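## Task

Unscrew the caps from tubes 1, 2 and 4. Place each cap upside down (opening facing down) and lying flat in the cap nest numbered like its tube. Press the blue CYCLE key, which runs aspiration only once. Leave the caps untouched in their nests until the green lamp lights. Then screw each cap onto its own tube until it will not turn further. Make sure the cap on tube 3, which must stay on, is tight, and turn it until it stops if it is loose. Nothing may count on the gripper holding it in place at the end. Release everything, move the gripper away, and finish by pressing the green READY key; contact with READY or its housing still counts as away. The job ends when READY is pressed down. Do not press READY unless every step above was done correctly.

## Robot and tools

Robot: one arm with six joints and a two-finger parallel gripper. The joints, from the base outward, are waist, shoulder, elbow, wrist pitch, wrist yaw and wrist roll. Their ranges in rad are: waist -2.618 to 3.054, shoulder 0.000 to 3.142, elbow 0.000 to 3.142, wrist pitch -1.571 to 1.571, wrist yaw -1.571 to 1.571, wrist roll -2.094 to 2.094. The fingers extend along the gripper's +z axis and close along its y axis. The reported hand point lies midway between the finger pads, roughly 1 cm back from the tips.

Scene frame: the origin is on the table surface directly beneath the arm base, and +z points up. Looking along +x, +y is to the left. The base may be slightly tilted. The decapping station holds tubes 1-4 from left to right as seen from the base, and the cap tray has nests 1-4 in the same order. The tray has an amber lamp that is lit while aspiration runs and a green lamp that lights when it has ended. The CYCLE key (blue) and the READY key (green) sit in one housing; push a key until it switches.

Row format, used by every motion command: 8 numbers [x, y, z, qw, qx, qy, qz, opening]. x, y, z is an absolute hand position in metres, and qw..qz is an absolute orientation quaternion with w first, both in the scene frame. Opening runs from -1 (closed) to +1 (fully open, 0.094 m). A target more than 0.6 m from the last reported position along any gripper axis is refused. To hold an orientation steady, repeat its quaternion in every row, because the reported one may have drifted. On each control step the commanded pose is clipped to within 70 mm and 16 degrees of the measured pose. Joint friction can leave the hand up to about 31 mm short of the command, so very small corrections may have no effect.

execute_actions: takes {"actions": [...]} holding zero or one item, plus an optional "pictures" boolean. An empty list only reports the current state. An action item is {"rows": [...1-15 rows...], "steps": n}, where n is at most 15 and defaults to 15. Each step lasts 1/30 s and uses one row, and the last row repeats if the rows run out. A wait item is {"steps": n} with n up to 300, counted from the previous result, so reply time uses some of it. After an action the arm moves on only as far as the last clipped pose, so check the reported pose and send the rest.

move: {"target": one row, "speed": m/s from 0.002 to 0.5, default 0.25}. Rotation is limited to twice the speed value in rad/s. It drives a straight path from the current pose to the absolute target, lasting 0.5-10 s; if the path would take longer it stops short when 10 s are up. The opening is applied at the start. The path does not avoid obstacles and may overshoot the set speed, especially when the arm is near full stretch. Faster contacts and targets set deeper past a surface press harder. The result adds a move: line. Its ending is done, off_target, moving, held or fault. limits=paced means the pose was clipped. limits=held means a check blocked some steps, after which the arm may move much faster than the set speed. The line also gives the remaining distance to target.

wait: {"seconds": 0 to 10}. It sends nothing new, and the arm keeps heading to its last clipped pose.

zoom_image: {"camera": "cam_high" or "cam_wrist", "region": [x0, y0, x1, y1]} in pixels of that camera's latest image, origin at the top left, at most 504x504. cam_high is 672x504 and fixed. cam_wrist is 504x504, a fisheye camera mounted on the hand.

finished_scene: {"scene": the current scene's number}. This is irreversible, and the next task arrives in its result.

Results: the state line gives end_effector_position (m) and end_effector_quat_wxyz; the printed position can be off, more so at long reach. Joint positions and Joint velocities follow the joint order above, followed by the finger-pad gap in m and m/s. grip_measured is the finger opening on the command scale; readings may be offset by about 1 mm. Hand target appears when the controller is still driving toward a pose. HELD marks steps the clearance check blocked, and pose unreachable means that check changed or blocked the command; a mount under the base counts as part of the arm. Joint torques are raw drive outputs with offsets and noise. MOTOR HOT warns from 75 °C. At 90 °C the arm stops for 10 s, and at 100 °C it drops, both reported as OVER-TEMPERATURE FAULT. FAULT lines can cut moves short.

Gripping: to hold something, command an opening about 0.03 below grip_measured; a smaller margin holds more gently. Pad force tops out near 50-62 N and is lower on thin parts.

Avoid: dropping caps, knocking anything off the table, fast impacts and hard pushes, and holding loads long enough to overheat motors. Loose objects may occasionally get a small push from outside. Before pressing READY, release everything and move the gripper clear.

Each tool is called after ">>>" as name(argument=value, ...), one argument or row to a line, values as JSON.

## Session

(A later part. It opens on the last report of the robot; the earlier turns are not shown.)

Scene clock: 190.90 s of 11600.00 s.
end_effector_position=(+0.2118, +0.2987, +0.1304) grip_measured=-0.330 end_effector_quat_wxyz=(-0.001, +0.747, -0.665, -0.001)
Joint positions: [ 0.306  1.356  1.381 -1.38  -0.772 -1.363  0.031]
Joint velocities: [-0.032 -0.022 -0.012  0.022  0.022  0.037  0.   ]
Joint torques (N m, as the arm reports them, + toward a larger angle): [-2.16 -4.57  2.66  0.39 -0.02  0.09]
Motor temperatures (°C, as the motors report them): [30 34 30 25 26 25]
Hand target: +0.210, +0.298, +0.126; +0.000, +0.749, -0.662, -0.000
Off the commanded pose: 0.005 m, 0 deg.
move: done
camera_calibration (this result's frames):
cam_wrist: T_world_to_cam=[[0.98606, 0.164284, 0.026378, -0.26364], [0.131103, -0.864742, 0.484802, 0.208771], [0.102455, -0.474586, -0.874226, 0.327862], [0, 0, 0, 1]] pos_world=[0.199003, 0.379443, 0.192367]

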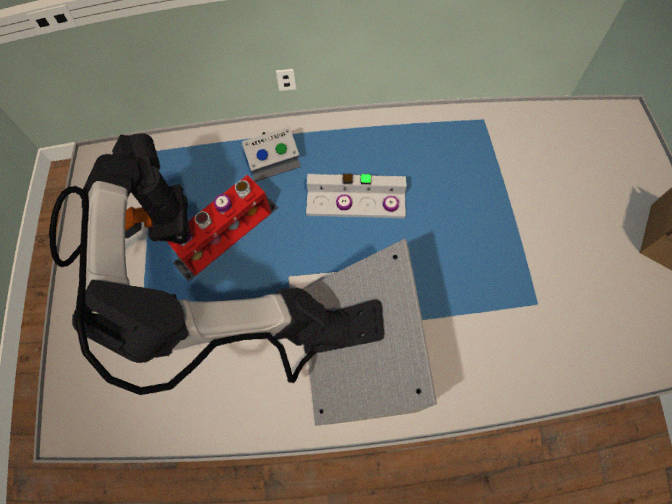

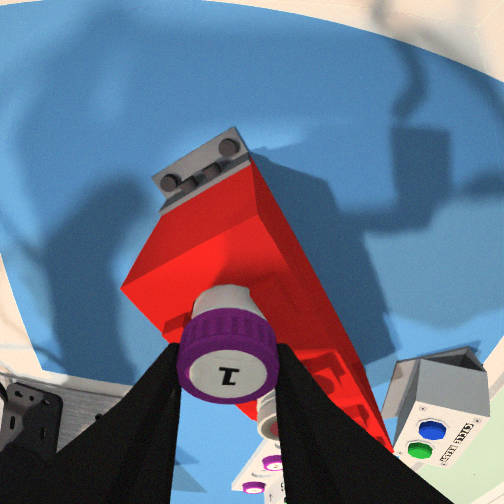

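>>> move(
  target=[0.2115,0.300,0.123,0,0.6428,0.766,0,-0.36],
  speed=0.5,
)

>>> execute_actions(
  actions=[
    {"rows":[[0.2115,0.300,0.128,0,0.635,0.7725,0,-0.36],[0.2115,0.300,0.128,0,0.635,0.7725,0,-0.14]],"steps":6},
  ],
  pictures=false,
)

>>> move(
  target=[0.210,0.2995,0.1245,0,-0.7373,0.6756,0,-0.14],
  speed=0.5,
)

>>> move(
  target=[0.2105,0.2995,0.125,0,-0.866,0.5,0,-0.14],
  speed=0.5,
)

Scene clock: 196.80 s of 11600.00 s.
end_effector_position=(+0.2115, +0.2999, +0.1291) grip_measured=-0.330 end_effector_quat_wxyz=(-0.001, +0.646, +0.763, -0.000)
Joint positions: [ 0.315  1.355  1.38  -1.373 -0.769  1.741  0.031]
Joint velocities: [ 0.012 -0.002 -0.007  0.051 -0.066  0.051 -0.   ]
Joint torques (N m, as the arm reports them, + toward a larger angle): [-1.84 -4.31  2.43  0.51  0.07  0.14]
Motor temperatures (°C, as the motors report them): [30 34 30 25 26 25]
Hand target: +0.211, +0.300, +0.123; -0.001, +0.643, +0.766, -0.000
Off the commanded pose: 0.006 m, 1 deg.
move: done
camera_calibration (this result's frames):
cam_wrist: T_world_to_cam=[[-0.976953, -0.211672, 0.0275201, 0.264258], [-0.17172, 0.855963, 0.487688, -0.241875], [-0.126786, 0.471723, -0.872584, 0.0917359], [0, 0, 0, 1]] pos_world=[0.228264, 0.219698, 0.190734]

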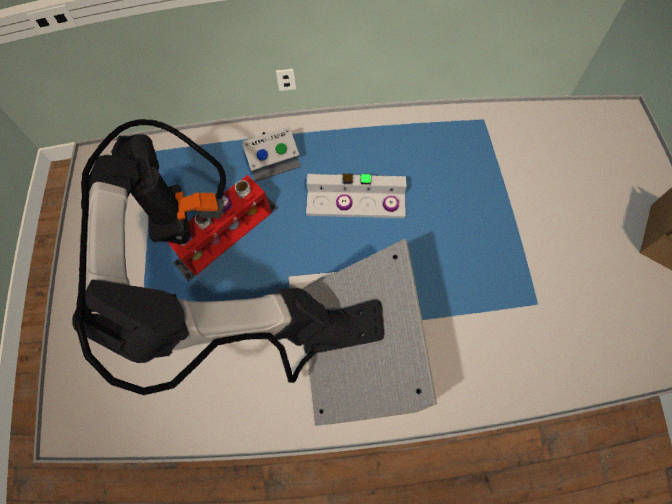

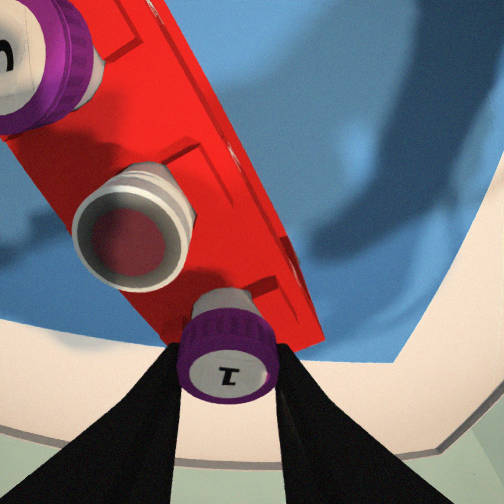

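Scene clock: 197.00 s of 11600.00 s.
end_effector_position=(+0.2114, +0.3000, +0.1290) grip_measured=-0.142 end_effector_quat_wxyz=(-0.001, +0.642, +0.766, -0.000)
Joint positions: [ 0.315  1.355  1.38  -1.373 -0.769  1.731  0.04 ]
Joint velocities: [-0.022 -0.007 -0.017  0.037  0.007  0.022  0.   ]
Joint torques (N m, as the arm reports them, + toward a larger angle): [-3.13 -4.08  3.63  0.2   0.03 -0.03]
Motor temperatures (°C, as the motors report them): [30 34 30 25 26 25]
Hand target: +0.212, +0.300, +0.128; -0.000, +0.635, +0.773, -0.000
Off the commanded pose: 0.001 m, 1 deg.
Steps of this call (steps 1 to 6: all 6 steps of this action). Readings (end_effector_position):
1: (+0.2115, +0.2999, +0.1291)
2: (+0.2115, +0.2999, +0.1291)
4: (+0.2114, +0.3000, +0.1290)
6: the state above

Scene clock: 201.07 s of 11600.00 s.
end_effector_position=(+0.2124, +0.2995, +0.1249) grip_measured=-0.142 end_effector_quat_wxyz=(+0.001, +0.731, -0.682, -0.000)
Joint positions: [ 0.326  1.355  1.367 -1.35  -0.766 -1.29   0.04 ]
Joint velocities: [-0.012  0.007  0.007  0.081  0.007  0.037 -0.   ]
Joint torques (N m, as the arm reports them, + toward a larger angle): [-3.03 -4.84  3.4   0.19 -0.07 -0.04]
Motor temperatures (°C, as the motors report them): [30 34 29 25 26 25]
Hand target: +0.210, +0.300, +0.125; -0.000, +0.737, -0.676, -0.000
Off the commanded pose: 0.002 m, 1 deg.
move: done
camera_calibration (this result's frames):
cam_wrist: T_world_to_cam=[[0.992818, 0.11703, 0.0248265, -0.25135], [0.0902276, -0.868745, 0.486971, 0.221621], [0.0785581, -0.481233, -0.873065, 0.330262], [0, 0, 0, 1]] pos_world=[0.203604, 0.380881, 0.186658]

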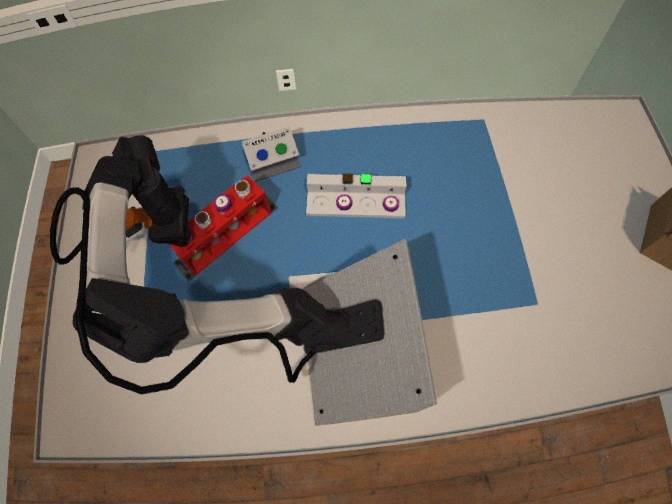

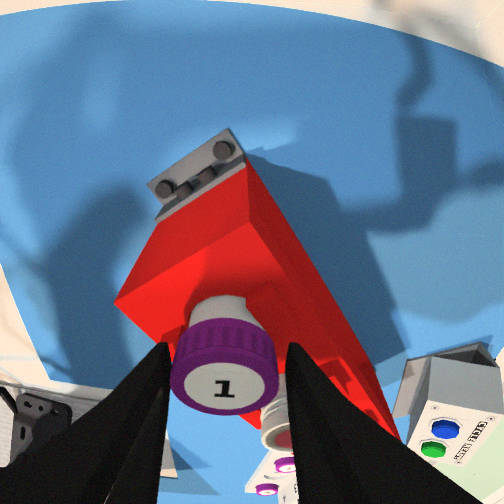

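Scene clock: 202.27 s of 11600.00 s.
end_effector_position=(+0.2124, +0.2995, +0.1249) grip_measured=-0.142 end_effector_quat_wxyz=(+0.001, +0.862, -0.507, -0.001)
Joint positions: [ 0.326  1.355  1.367 -1.35  -0.766 -1.729  0.04 ]
Joint velocities: [ 0.012  0.002  0.002 -0.095 -0.066  0.037 -0.   ]
Joint torques (N m, as the arm reports them, + toward a larger angle): [-3.14 -4.67  3.62  0.16 -0.1  -0.02]
Motor temperatures (°C, as the motors report them): [30 34 29 25 26 25]
Hand target: +0.211, +0.300, +0.125; +0.000, +0.866, -0.500, +0.000
Off the commanded pose: 0.002 m, 1 deg.
move: done
camera_calibration (this result's frames):
cam_wrist: T_world_to_cam=[[0.848901, 0.527965, 0.0249122, -0.343853], [0.451119, -0.748291, 0.486366, 0.108966], [0.275426, -0.401638, -0.8734, 0.26465], [0, 0, 0, 1]] pos_world=[0.169849, 0.369374, 0.186714]

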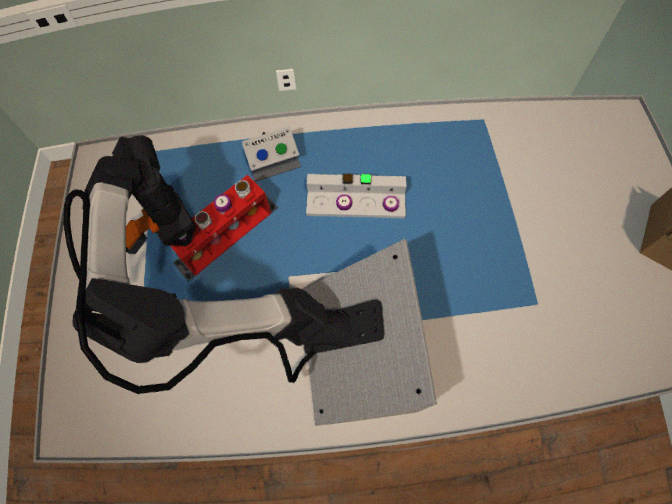

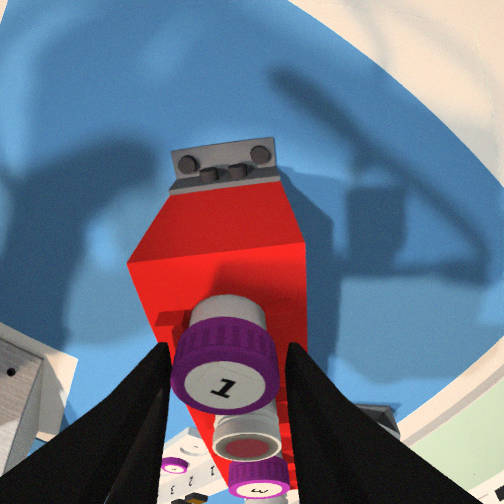

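>>> execute_actions(
  actions=[
    {"rows":[[0.2115,0.2995,0.124,0,-0.862,0.507,0,-0.36]],"steps":6},
  ],
  pictures=false,
)

>>> move(
  target=[0.2115,0.2997,0.119,0,0.4617,0.887,0,-0.36],
  speed=0.5,
)

>>> move(
  target=[0.2115,0.2997,0.119,0,0.701,0.7133,0,-0.36],
  speed=0.35,
)

Scene clock: 203.83 s of 11600.00 s.
end_effector_position=(+0.2119, +0.2992, +0.1249) grip_measured=-0.324 end_effector_quat_wxyz=(+0.002, +0.862, -0.507, -0.001)
Joint positions: [ 0.326  1.355  1.367 -1.354 -0.766 -1.731  0.032]
Joint velocities: [-0.007 -0.002 -0.027  0.037 -0.037  0.037  0.   ]
Joint torques (N m, as the arm reports them, + toward a larger angle): [-3.05 -4.37  3.39  0.23 -0.12  0.1 ]
Motor temperatures (°C, as the motors report them): [30 34 29 25 26 25]
Hand target: +0.211, +0.299, +0.124; +0.000, +0.862, -0.507, -0.000
Off the commanded pose: 0.001 m, 0 deg.
Steps of this call (steps 1 to 41: nothing new was sent; steps 42 to 47: all 6 steps of this action). Readings (end_effector_position):
42: (+0.2124, +0.2995, +0.1249)
43: (+0.2118, +0.2993, +0.1249)
45: (+0.2119, +0.2992, +0.1249)
47: the state above

Scene clock: 207.97 s of 11600.00 s.
end_effector_position=(+0.2112, +0.3002, +0.1230) grip_measured=-0.325 end_effector_quat_wxyz=(-0.002, +0.451, +0.893, +0.001)
Joint positions: [ 0.333  1.351  1.357 -1.339 -0.769  1.295  0.032]
Joint velocities: [ 0.002 -0.002 -0.017  0.022  0.037  0.051  0.001]
Joint torques (N m, as the arm reports them, + toward a larger angle): [-2.36 -4.29  2.85  0.42  0.05  0.35]
Motor temperatures (°C, as the motors report them): [30 34 30 25 26 25]
Hand target: +0.212, +0.300, +0.119; -0.001, +0.462, +0.887, -0.000
Off the commanded pose: 0.004 m, 1 deg.
move: done
camera_calibration (this result's frames):
cam_wrist: T_world_to_cam=[[-0.775027, -0.631369, 0.0265716, 0.347628], [-0.539904, 0.683429, 0.491353, -0.110066], [-0.328385, 0.366466, -0.870555, 0.160185], [0, 0, 0, 1]] pos_world=[0.262598, 0.236001, 0.184294]

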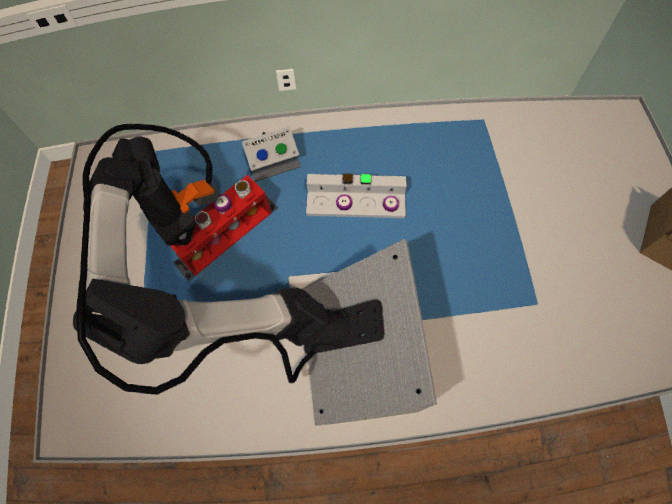

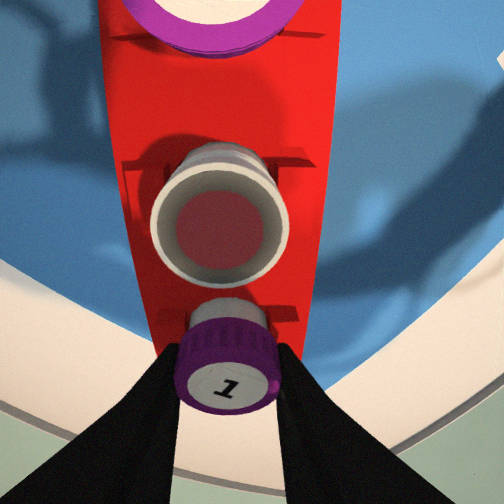

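Scene clock: 209.20 s of 11600.00 s.
end_effector_position=(+0.2114, +0.3002, +0.1227) grip_measured=-0.326 end_effector_quat_wxyz=(+0.003, +0.642, +0.767, -0.001)
Joint positions: [ 0.34   1.346  1.357 -1.333 -0.755  1.766  0.032]
Joint velocities: [-0.002  0.002 -0.002 -0.022  0.022  0.007  0.   ]
Joint torques (N m, as the arm reports them, + toward a larger angle): [-3.25 -3.42  3.52  0.17 -0.07  1.16]
Motor temperatures (°C, as the motors report them): [30 34 30 25 26 25]
Hand target: +0.211, +0.300, +0.119; -0.004, +0.698, +0.716, -0.003
Off the commanded pose: 0.004 m, 9 deg.
move: off_target
camera_calibration (this result's frames):
cam_wrist: T_world_to_cam=[[-0.974566, -0.222834, 0.0237952, 0.267724], [-0.184255, 0.857192, 0.480908, -0.235896], [-0.12756, 0.464292, -0.876448, 0.088918], [0, 0, 0, 1]] pos_world=[0.228792, 0.220582, 0.185006]

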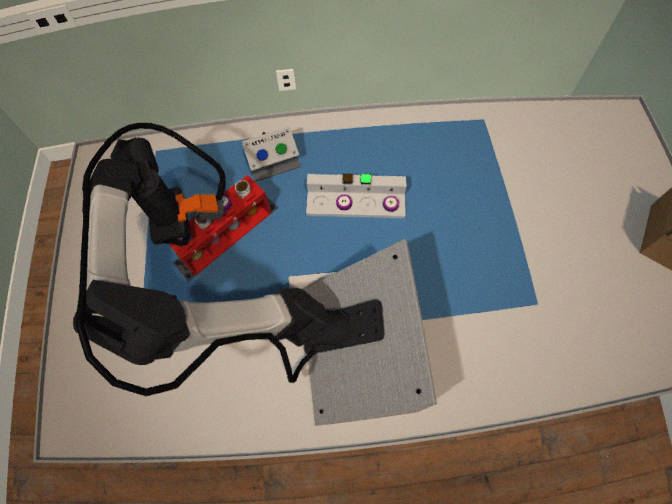

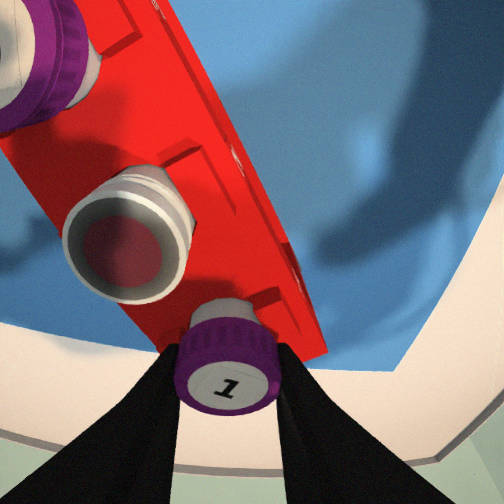

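>>> execute_actions(
  actions=[
    {"rows":[[0.2115,0.300,0.123,0,0.644,0.765,0,-0.36],[0.2115,0.300,0.123,0,0.644,0.765,0,-0.36],[0.2115,0.300,0.123,0,0.644,0.765,0,0.0]],"steps":8},
  ],
  pictures=false,
)

>>> move(
  target=[0.213,0.298,0.162,0,0.58,0.8146,0,0.0],
  speed=0.4,
)

>>> move(
  target=[0.306,-0.041,0.11,0,0.0523,0.9986,0,0.0],
  speed=0.45,
)

>>> move(
  target=[0.3035,-0.0375,0.022,0,0.0523,0.9986,0,0.0],
  speed=0.15,
)

Scene clock: 212.97 s of 11600.00 s.
end_effector_position=(+0.2115, +0.3003, +0.1228) grip_measured=-0.002 end_effector_quat_wxyz=(+0.004, +0.636, +0.772, -0.001)
Joint positions: [ 0.34   1.346  1.357 -1.332 -0.755  1.751  0.047]
Joint velocities: [-0.012 -0.007 -0.002 -0.022  0.066  0.037 -0.   ]
Joint torques (N m, as the arm reports them, + toward a larger angle): [-3.92 -3.83  4.14  0.07 -0.04  0.1 ]
Motor temperatures (°C, as the motors report them): [30 34 30 25 26 26]
Hand target: +0.212, +0.300, +0.123; +0.000, +0.644, +0.765, +0.000
Off the commanded pose: 0.000 m, 1 deg.
Steps of this call (steps 1 to 105: nothing new was sent; steps 106 to 113: all 8 steps of this action). Readings (end_effector_position):
106: (+0.2115, +0.3002, +0.1228)
107: (+0.2115, +0.3002, +0.1228)
109: (+0.2115, +0.3002, +0.1228)
113: the state above

Scene clock: 214.23 s of 11600.00 s.
end_effector_position=(+0.2109, +0.2962, +0.1595) grip_measured=-0.002 end_effector_quat_wxyz=(+0.005, +0.578, +0.816, -0.003)
Joint positions: [ 0.214  1.383  1.49  -1.547 -0.774  1.433  0.047]
Joint velocities: [ 0.002 -0.002 -0.012  0.007  0.037  0.095  0.   ]
Joint torques (N m, as the arm reports them, + toward a larger angle): [-4.48 -2.51  5.35  0.   -0.04 -0.06]
Motor temperatures (°C, as the motors report them): [30 34 30 25 26 26]
Hand target: +0.213, +0.298, +0.162; +0.001, +0.580, +0.815, -0.000
Off the commanded pose: 0.004 m, 1 deg.
move: done
camera_calibration (this result's frames):
cam_wrist: T_world_to_cam=[[-0.926123, -0.376377, 0.025237, 0.300437], [-0.31985, 0.818976, 0.476418, -0.209647], [-0.199981, 0.43315, -0.878857, 0.147779], [0, 0, 0, 1]] pos_world=[0.240739, 0.220763, 0.222174]

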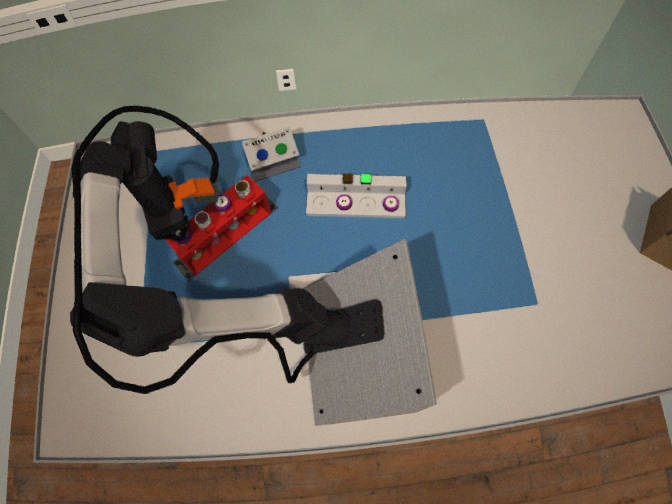

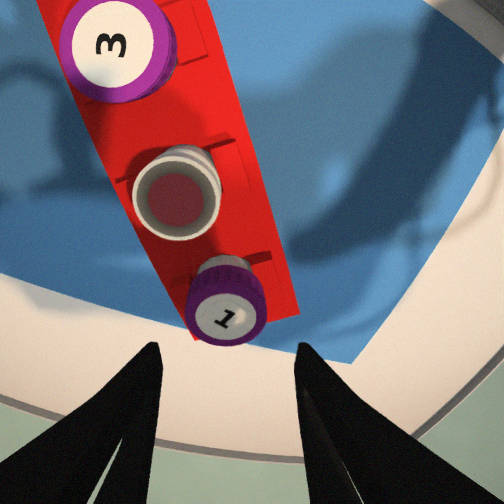

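Scene clock: 216.30 s of 11600.00 s.
end_effector_position=(+0.3055, -0.0391, +0.1082) grip_measured=-0.002 end_effector_quat_wxyz=(-0.001, +0.056, +0.998, +0.001)
Joint positions: [-0.43   2.228  1.355 -1.169 -0.668 -0.553  0.047]
Joint velocities: [-0.012  0.012 -0.027  0.022  0.022  0.007 -0.   ]
Joint torques (N m, as the arm reports them, + toward a larger angle): [-7.45 -4.86  5.7   0.18 -0.01 -0.03]
Motor temperatures (°C, as the motors report them): [30 34 30 25 26 26]
Hand target: +0.307, -0.044, +0.110; +0.001, +0.053, +0.999, -0.002
Off the commanded pose: 0.003 m, 0 deg.
move: done
camera_calibration (this result's frames):
cam_wrist: T_world_to_cam=[[-0.0643023, -0.99763, 0.024481, -0.024309], [-0.870237, 0.068064, 0.487908, 0.257183], [-0.488418, 0.0100693, -0.872552, 0.337817], [0, 0, 0, 1]] pos_world=[0.387243, -0.0451578, 0.169876]

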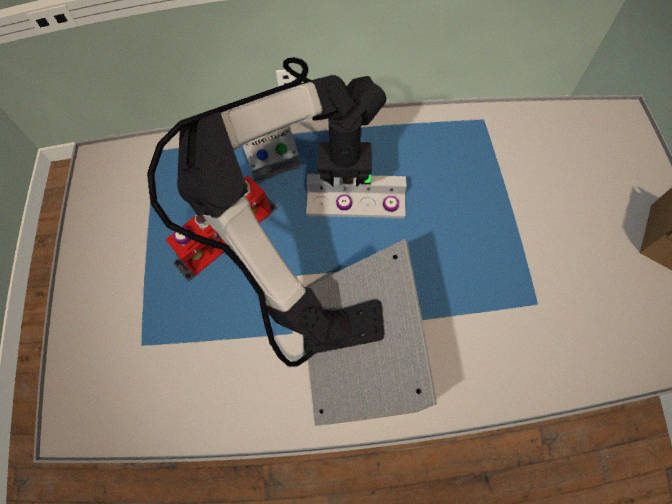

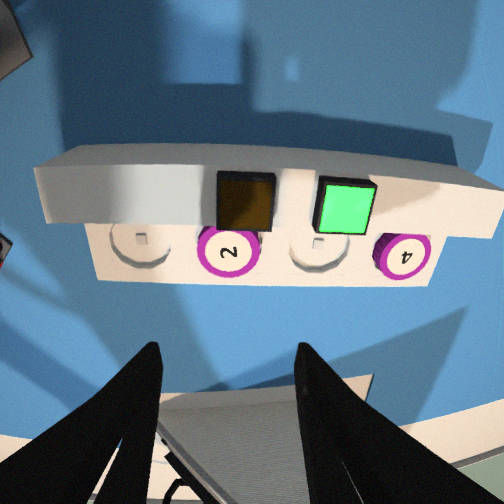

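Scene clock: 217.50 s of 11600.00 s.
end_effector_position=(+0.3060, -0.0360, +0.0276) grip_measured=-0.002 end_effector_quat_wxyz=(-0.002, +0.050, +0.999, -0.001)
Joint positions: [-0.268  2.266  1.155 -0.805 -0.728 -0.371  0.047]
Joint velocities: [ 0.007  0.012 -0.002 -0.037 -0.022 -0.051  0.   ]
Joint torques (N m, as the arm reports them, + toward a larger angle): [-6.41 -5.24  2.28  0.52 -0.11  0.12]
Motor temperatures (°C, as the motors report them): [30 34 30 25 26 26]
Hand target: +0.304, -0.037, +0.022; -0.000, +0.052, +0.999, +0.001
Off the commanded pose: 0.006 m, 0 deg.
move: done
camera_calibration (this result's frames):
cam_wrist: T_world_to_cam=[[-0.0515064, -0.998259, 0.0287323, -0.023307], [-0.869704, 0.0589779, 0.490037, 0.296179], [-0.490879, 0.000251404, -0.871228, 0.268015], [0, 0, 0, 1]] pos_world=[0.387951, -0.0408018, 0.0890336]

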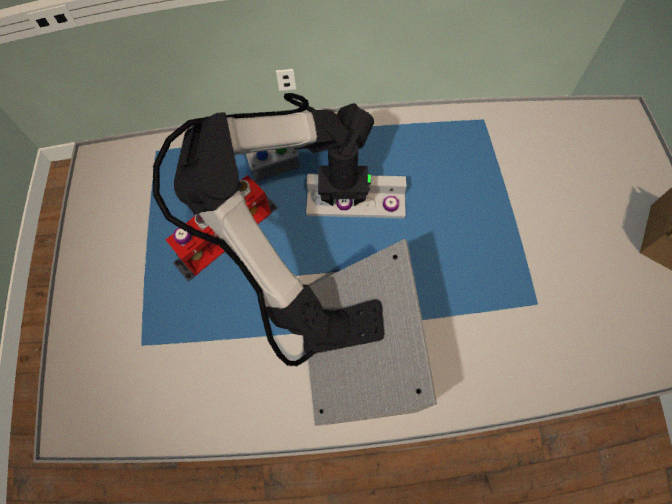

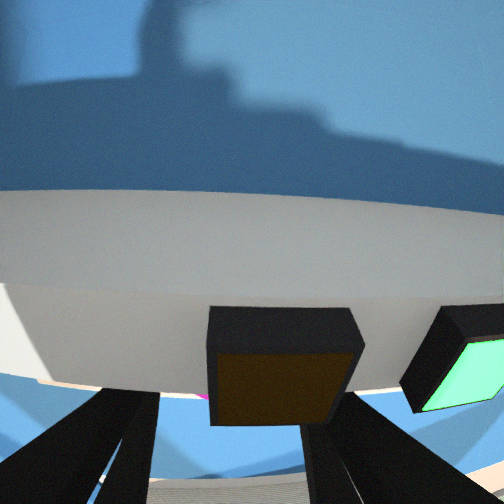

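>>> execute_actions(
  actions=[
    {"rows":[[0.306,-0.037,0.027,0,0.051,0.9987,0,-0.2],[0.306,-0.037,0.027,0,0.051,0.9987,0,-0.2],[0.306,-0.037,0.027,0,0.051,0.9987,0,-0.2],[0.306,-0.037,0.027,0,0.051,0.9987,0,-0.36]],"steps":9},
  ],
  pictures=false,
)

>>> move(
  target=[0.305,-0.037,0.075,0,0.05,0.9987,0,-0.36],
  speed=0.25,
)

>>> move(
  target=[0.24,0.14,0.164,0,-0.3,0.954,0,-0.36],
  speed=0.45,
)

>>> move(
  target=[0.242,0.260,0.163,0,-0.5519,0.8339,0,-0.36],
  speed=0.45,
)

>>> move(
  target=[0.2413,0.2572,0.142,0,-0.5519,0.8339,0,-0.36],
  speed=0.08,
)

Scene clock: 221.03 s of 11600.00 s.
end_effector_position=(+0.3063, -0.0367, +0.0277) grip_measured=-0.331 end_effector_quat_wxyz=(-0.001, +0.050, +0.999, -0.003)
Joint positions: [-0.268  2.266  1.155 -0.802 -0.726 -0.369  0.031]
Joint velocities: [-0.002 -0.002 -0.027 -0.022  0.081  0.007 -0.   ]
Joint torques (N m, as the arm reports them, + toward a larger angle): [-7.03 -5.65  3.46  0.23 -0.07  0.02]
Motor temperatures (°C, as the motors report them): [30 34 30 25 26 25]
Hand target: +0.306, -0.037, +0.027; -0.000, +0.051, +0.999, -0.000
Off the commanded pose: 0.001 m, 0 deg.
Steps of this call (steps 1 to 97: nothing new was sent; steps 98 to 106: all 9 steps of this action). Readings (end_effector_position):
98: (+0.3066, -0.0360, +0.0276)
99: (+0.3067, -0.0359, +0.0276)
101: (+0.3063, -0.0365, +0.0276)
105: (+0.3063, -0.0367, +0.0277)
106: the state above

Scene clock: 222.27 s of 11600.00 s.
end_effector_position=(+0.3025, -0.0368, +0.0689) grip_measured=-0.331 end_effector_quat_wxyz=(-0.001, +0.055, +0.998, +0.006)
Joint positions: [-0.36   2.236  1.237 -1.    -0.706 -0.48   0.031]
Joint velocities: [-0.007  0.007  0.002  0.022 -0.037 -0.081  0.001]
Joint torques (N m, as the arm reports them, + toward a larger angle): [-7.37 -6.14  5.25  0.01  0.03 -0.02]
Motor temperatures (°C, as the motors report them): [30 34 30 25 26 25]
Hand target: +0.304, -0.037, +0.075; +0.000, +0.050, +0.999, -0.000
Off the commanded pose: 0.007 m, 1 deg.
move: done
camera_calibration (this result's frames):
cam_wrist: T_world_to_cam=[[-0.0615713, -0.997991, 0.0149622, -0.0214035], [-0.869854, 0.061005, 0.489523, 0.273097], [-0.489452, 0.0171257, -0.871862, 0.302548], [0, 0, 0, 1]] pos_world=[0.38432, -0.0432021, 0.130413]

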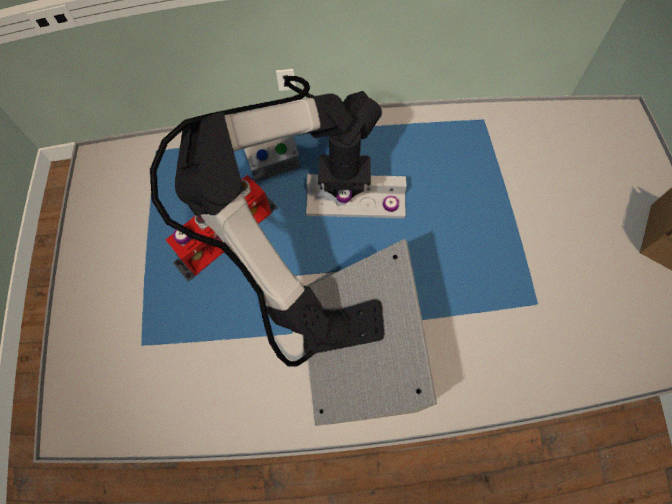

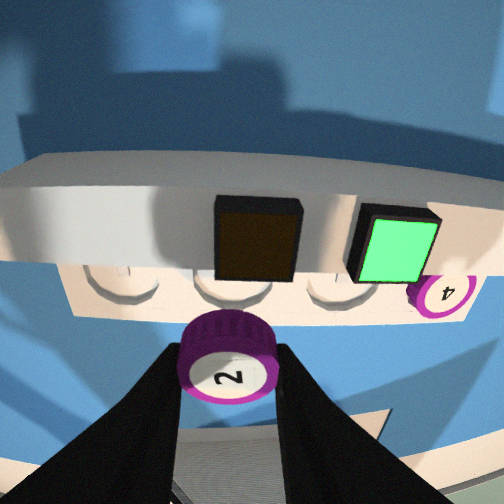

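Scene clock: 223.80 s of 11600.00 s.
end_effector_position=(+0.2388, +0.1360, +0.1622) grip_measured=-0.331 end_effector_quat_wxyz=(+0.000, -0.292, +0.956, -0.003)
Joint positions: [-0.261  1.612  1.232 -1.521 -0.729 -1.05   0.031]
Joint velocities: [ 0.007 -0.007 -0.012 -0.007  0.022  0.037 -0.   ]
Joint torques (N m, as the arm reports them, + toward a larger angle): [-3.89 -2.29  5.15  0.02 -0.13 -0.02]
Motor temperatures (°C, as the motors report them): [30 34 30 25 26 25]
Hand target: +0.239, +0.141, +0.164; +0.000, -0.300, +0.954, +0.000
Off the commanded pose: 0.005 m, 1 deg.
move: done
camera_calibration (this result's frames):
cam_wrist: T_world_to_cam=[[0.598526, -0.800445, 0.032468, -0.0416781], [-0.708265, -0.509791, 0.488339, 0.200738], [-0.374337, -0.315279, -0.87205, 0.367502], [0, 0, 0, 1]] pos_world=[0.304691, 0.184839, 0.223805]

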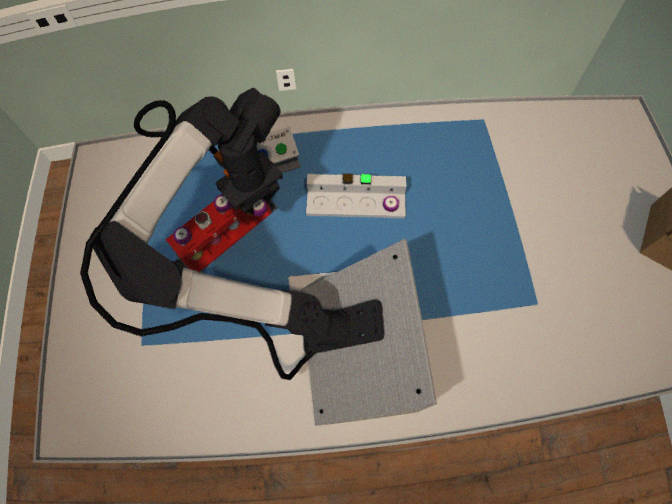

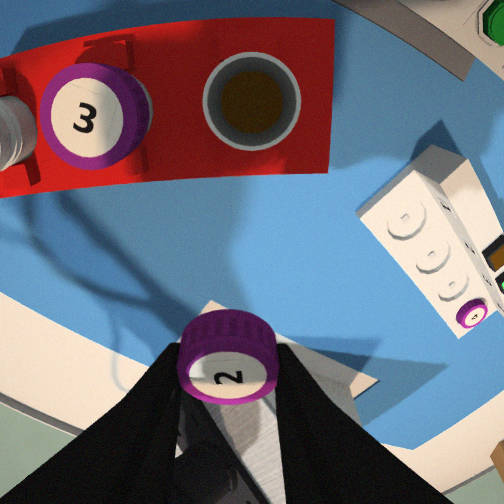

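Scene clock: 224.87 s of 11600.00 s.
end_effector_position=(+0.2447, +0.2539, +0.1600) grip_measured=-0.331 end_effector_quat_wxyz=(-0.002, -0.543, +0.839, -0.002)
Joint positions: [ 0.073  1.511  1.476 -1.553 -0.788 -1.153  0.031]
Joint velocities: [-0.002  0.007 -0.032 -0.037 -0.066 -0.037  0.   ]
Joint torques (N m, as the arm reports them, + toward a larger angle): [-3.73 -3.95  4.93 -0.01 -0.13 -0.06]
Motor temperatures (°C, as the motors report them): [30 34 30 25 26 25]
Hand target: +0.241, +0.261, +0.163; +0.001, -0.552, +0.834, +0.001
Off the commanded pose: 0.007 m, 1 deg.
move: done
camera_calibration (this result's frames):
cam_wrist: T_world_to_cam=[[0.930849, -0.364319, 0.028152, -0.142107], [-0.330282, -0.805916, 0.491337, 0.248294], [-0.156315, -0.466659, -0.870514, 0.389813], [0, 0, 0, 1]] pos_world=[0.275221, 0.330242, 0.221342]

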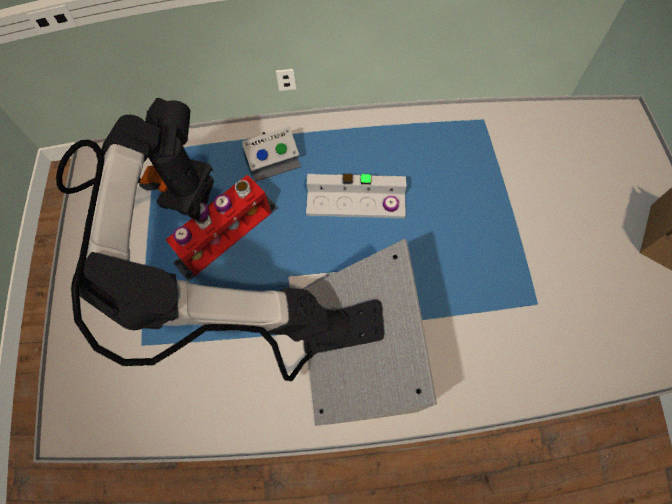

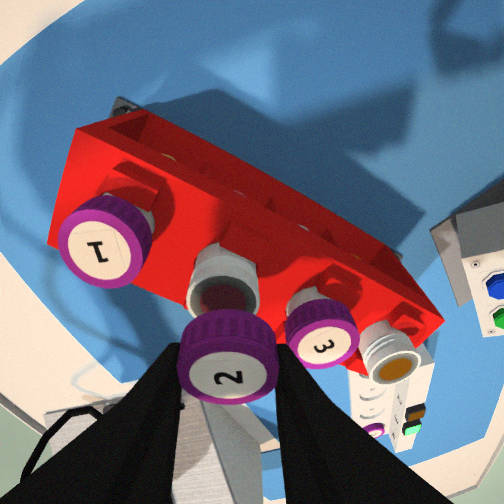

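Scene clock: 225.73 s of 11600.00 s.
end_effector_position=(+0.2430, +0.2550, +0.1433) grip_measured=-0.331 end_effector_quat_wxyz=(-0.005, -0.548, +0.836, +0.000)
Joint positions: [ 0.124  1.492  1.415 -1.471 -0.788 -1.1    0.031]
Joint velocities: [ 0.007  0.002 -0.007 -0.051  0.051 -0.007  0.   ]
Joint torques (N m, as the arm reports them, + toward a larger angle): [-3.68 -4.7   2.87  0.32 -0.11  0.09]
Motor temperatures (°C, as the motors report them): [30 34 30 25 26 25]
Hand target: +0.241, +0.257, +0.142; -0.000, -0.552, +0.834, +0.001
Off the commanded pose: 0.003 m, 1 deg.
move: done
camera_calibration (this result's frames):
cam_wrist: T_world_to_cam=[[0.934892, -0.354361, 0.0201519, -0.142062], [-0.317425, -0.809343, 0.49417, 0.254148], [-0.158805, -0.468392, -0.869131, 0.376371], [0, 0, 0, 1]] pos_world=[0.273255, 0.331641, 0.204386]

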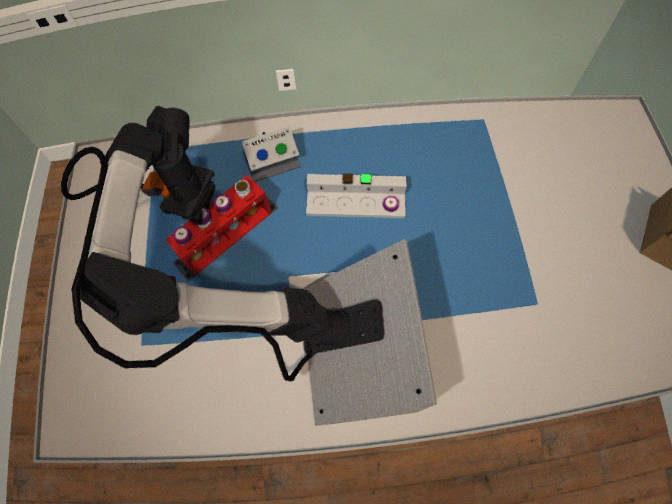

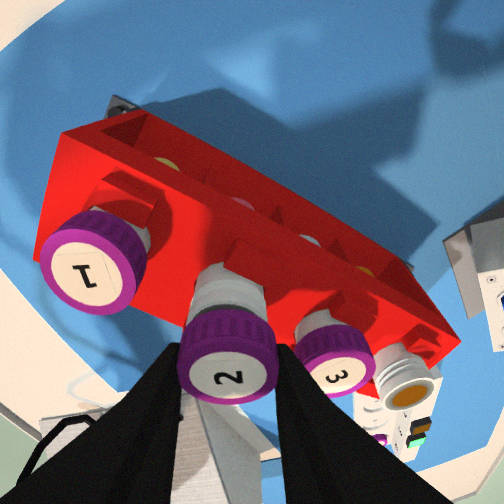

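Need +2.5 mm y.

>>> execute_actions(
  actions=[
    {"rows":[[0.2415,0.2605,0.1415,0,-0.5519,0.8339,0,-0.36]],"steps":9},
  ],
  pictures=false,
)

Scene clock: 226.60 s of 11600.00 s.
end_effector_position=(+0.2427, +0.2568, +0.1415) grip_measured=-0.331 end_effector_quat_wxyz=(-0.007, -0.546, +0.838, +0.001)
Joint positions: [ 0.134  1.492  1.415 -1.466 -0.788 -1.085  0.031]
Joint velocities: [ 0.007 -0.002 -0.002 -0.022  0.007  0.081 -0.   ]
Joint torques (N m, as the arm reports them, + toward a larger angle): [-3.46 -4.77  3.36  0.31 -0.12  0.1 ]
Motor temperatures (°C, as the motors report them): [30 34 30 25 26 25]
Hand target: +0.241, +0.261, +0.142; -0.000, -0.552, +0.834, +0.000
Off the commanded pose: 0.004 m, 1 deg.
Steps of this call (steps 1 to 17: nothing new was sent; steps 18 to 26: all 9 steps of this action). Readings (end_effector_position):
18: (+0.2435, +0.2552, +0.1431)
19: (+0.2433, +0.2557, +0.1426)
21: (+0.2427, +0.2565, +0.1418)
25: (+0.2427, +0.2568, +0.1415)
26: the state above

>>> move(
  target=[0.242,0.260,0.126,0,-0.5519,0.8339,0,-0.36],
  speed=0.03,
)

Scene clock: 227.83 s of 11600.00 s.
end_effector_position=(+0.2432, +0.2582, +0.1304) grip_measured=-0.331 end_effector_quat_wxyz=(-0.002, -0.547, +0.837, -0.001)
Joint positions: [ 0.169  1.473  1.369 -1.391 -0.787 -1.028  0.031]
Joint velocities: [-0.002 -0.017 -0.002 -0.081 -0.051  0.081  0.   ]
Joint torques (N m, as the arm reports them, + toward a larger angle): [-2.89 -4.5   2.61  0.43 -0.1   0.1 ]
Motor temperatures (°C, as the motors report them): [30 34 30 25 26 25]
Hand target: +0.242, +0.260, +0.126; -0.000, -0.552, +0.834, +0.000
Off the commanded pose: 0.005 m, 1 deg.
move: done
camera_calibration (this result's frames):
cam_wrist: T_world_to_cam=[[0.934061, -0.356244, 0.0248996, -0.140701], [-0.32183, -0.809506, 0.491045, 0.264733], [-0.154776, -0.46668, -0.870778, 0.365481], [0, 0, 0, 1]] pos_world=[0.27319, 0.334741, 0.19176]

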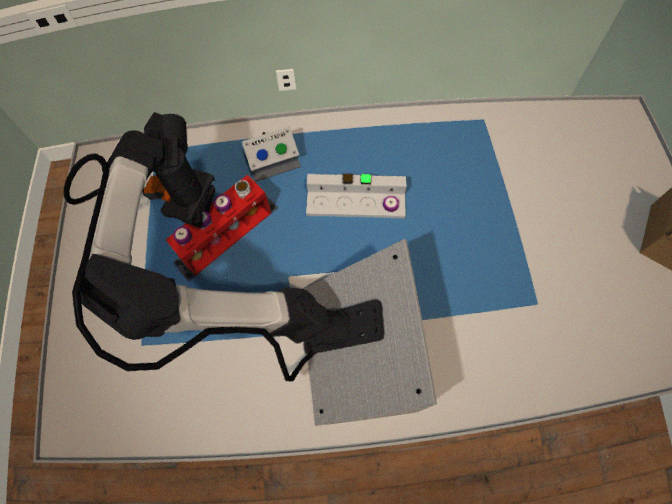

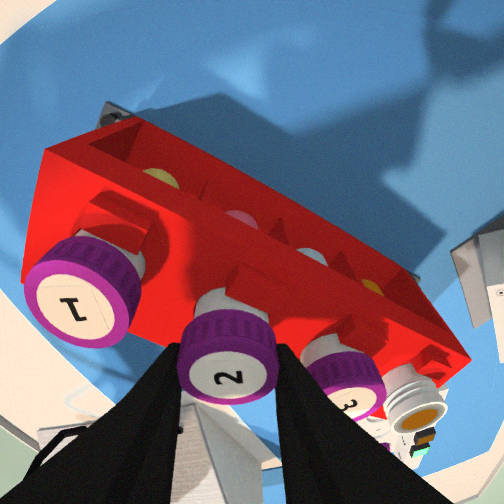

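>>> move(
  target=[0.2435,0.2578,0.123,0,0.809,0.5878,0,-0.36],
  speed=0.5,
)

>>> execute_actions(
  actions=[
    {"rows":[[0.2435,0.2578,0.128,0,0.805,0.593,0,-0.36],[0.2435,0.2578,0.128,0,0.805,0.593,0,-0.14],[0.2435,0.2578,0.128,0,0.805,0.593,0,-0.14],[0.2435,0.2578,0.128,0,0.805,0.593,0,-0.14],[0.2435,0.2578,0.128,0,0.805,0.593,0,-0.14],[0.2435,0.2578,0.128,0,0.7934,0.6088,0,-0.14],[0.2435,0.2578,0.128,0,0.7716,0.6361,0,-0.14],[0.2435,0.2578,0.128,0,0.749,0.6626,0,-0.14],[0.2435,0.2578,0.128,0,0.7254,0.6884,0,-0.14],[0.2435,0.2578,0.128,0,0.701,0.7133,0,-0.14],[0.2435,0.2578,0.128,0,0.6756,0.7373,0,-0.14],[0.2435,0.2578,0.128,0,0.6494,0.7604,0,-0.14]],"steps":15},
  ],
  pictures=false,
)

Scene clock: 234.63 s of 11600.00 s.
end_effector_position=(+0.2437, +0.2577, +0.1291) grip_measured=-0.331 end_effector_quat_wxyz=(+0.003, +0.808, +0.589, -0.002)
Joint positions: [ 0.173  1.471  1.363 -1.381 -0.784  2.019  0.031]
Joint velocities: [-0.002 -0.081 -0.037  0.022  0.037  0.007 -0.   ]
Joint torques (N m, as the arm reports them, + toward a larger angle): [-2.93 -3.95  2.33  0.35 -0.02  0.18]
Motor temperatures (°C, as the motors report them): [30 34 30 25 26 25]
Hand target: +0.243, +0.258, +0.123; -0.000, +0.809, +0.588, -0.000
Off the commanded pose: 0.006 m, 0 deg.
move: done
camera_calibration (this result's frames):
cam_wrist: T_world_to_cam=[[-0.965257, 0.260061, 0.0254466, 0.162601], [0.239892, 0.843348, 0.48085, -0.296399], [0.10359, 0.470248, -0.876434, 0.0605174], [0, 0, 0, 1]] pos_world=[0.221786, 0.179223, 0.191425]

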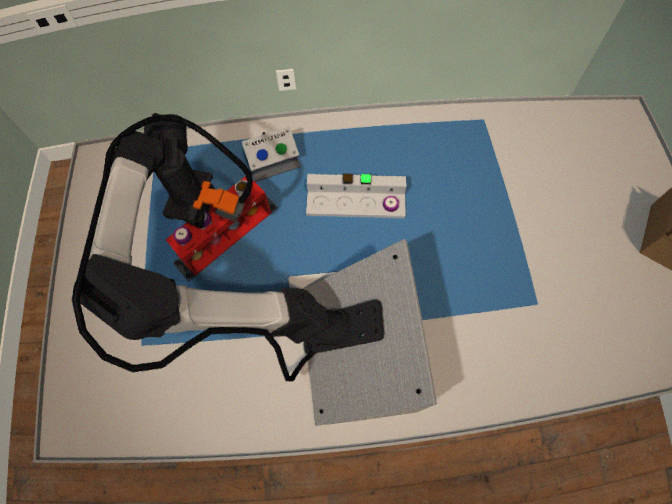

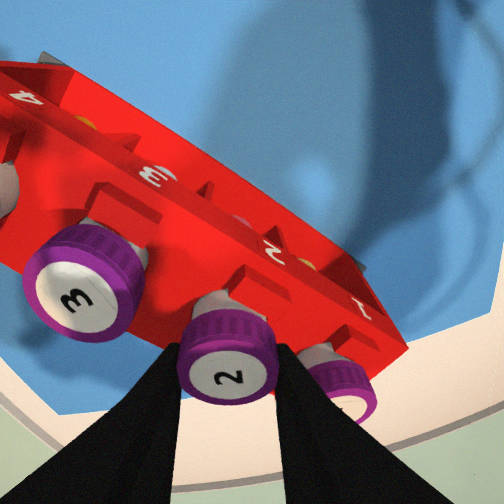

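Scene clock: 235.13 s of 11600.00 s.
end_effector_position=(+0.2454, +0.2580, +0.1292) grip_measured=-0.142 end_effector_quat_wxyz=(+0.004, +0.705, +0.709, +0.000)
Joint positions: [ 0.173  1.47   1.363 -1.371 -0.784  1.71   0.04 ]
Joint velocities: [-0.007 -0.002 -0.017  0.022 -0.037 -0.857 -0.   ]
Joint torques (N m, as the arm reports them, + toward a larger angle): [-3.86 -4.57  2.74  0.26  0.02 -0.02]
Motor temperatures (°C, as the motors report them): [30 34 30 25 26 25]
Hand target: +0.243, +0.258, +0.128; +0.006, +0.653, +0.757, +0.001
Off the commanded pose: 0.002 m, 9 deg.
Steps of this call (steps 1 to 15: all 15 steps of this action). Readings (end_effector_position):
1: (+0.2436, +0.2577, +0.1292)
2: (+0.2436, +0.2577, +0.1292)
4: (+0.2436, +0.2577, +0.1292)
8: (+0.2436, +0.2577, +0.1292)
15: the state above

>>> move(
  target=[0.2415,0.258,0.1245,0,-0.7071,0.7071,0,-0.14],
  speed=0.5,
)

Scene clock: 239.67 s of 11600.00 s.
end_effector_position=(+0.2451, +0.2567, +0.1254) grip_measured=-0.142 end_effector_quat_wxyz=(+0.001, +0.701, -0.713, +0.003)
Joint positions: [ 0.18   1.47   1.348 -1.356 -0.784 -1.404  0.04 ]
Joint velocities: [-0.027 -0.007 -0.007 -0.022 -0.007 -0.037  0.   ]
Joint torques (N m, as the arm reports them, + toward a larger angle): [-3.89 -4.72  2.98  0.19 -0.11 -0.04]
Motor temperatures (°C, as the motors report them): [30 34 29 25 26 25]
Hand target: +0.242, +0.258, +0.124; +0.000, +0.707, -0.707, -0.000
Off the commanded pose: 0.004 m, 1 deg.
move: done
camera_calibration (this result's frames):
cam_wrist: T_world_to_cam=[[0.999101, 0.0315804, 0.0282873, -0.258852], [0.0135886, -0.870531, 0.491927, 0.199871], [0.0401602, -0.4911, -0.870177, 0.319081], [0, 0, 0, 1]] pos_world=[0.243088, 0.338869, 0.186658]

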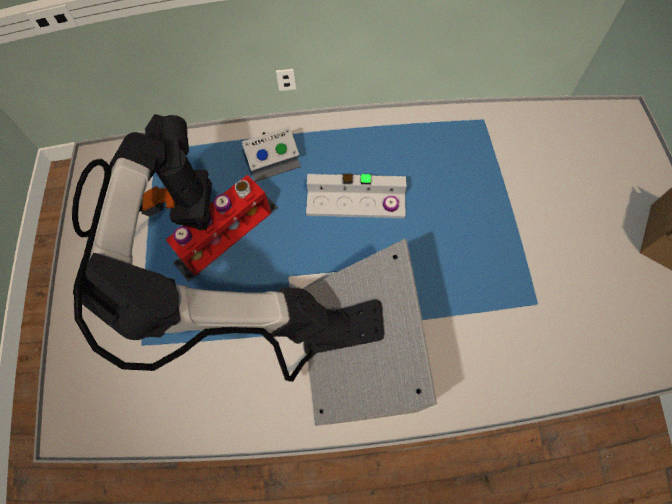

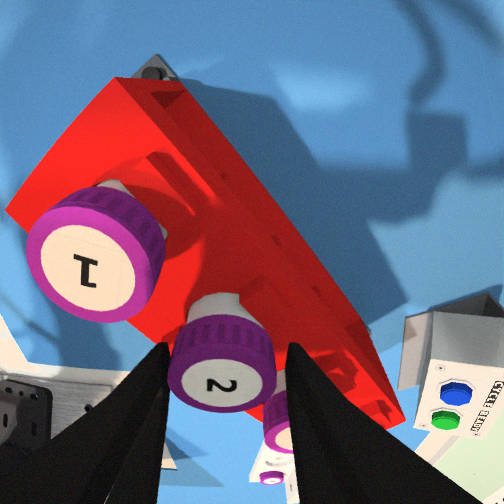

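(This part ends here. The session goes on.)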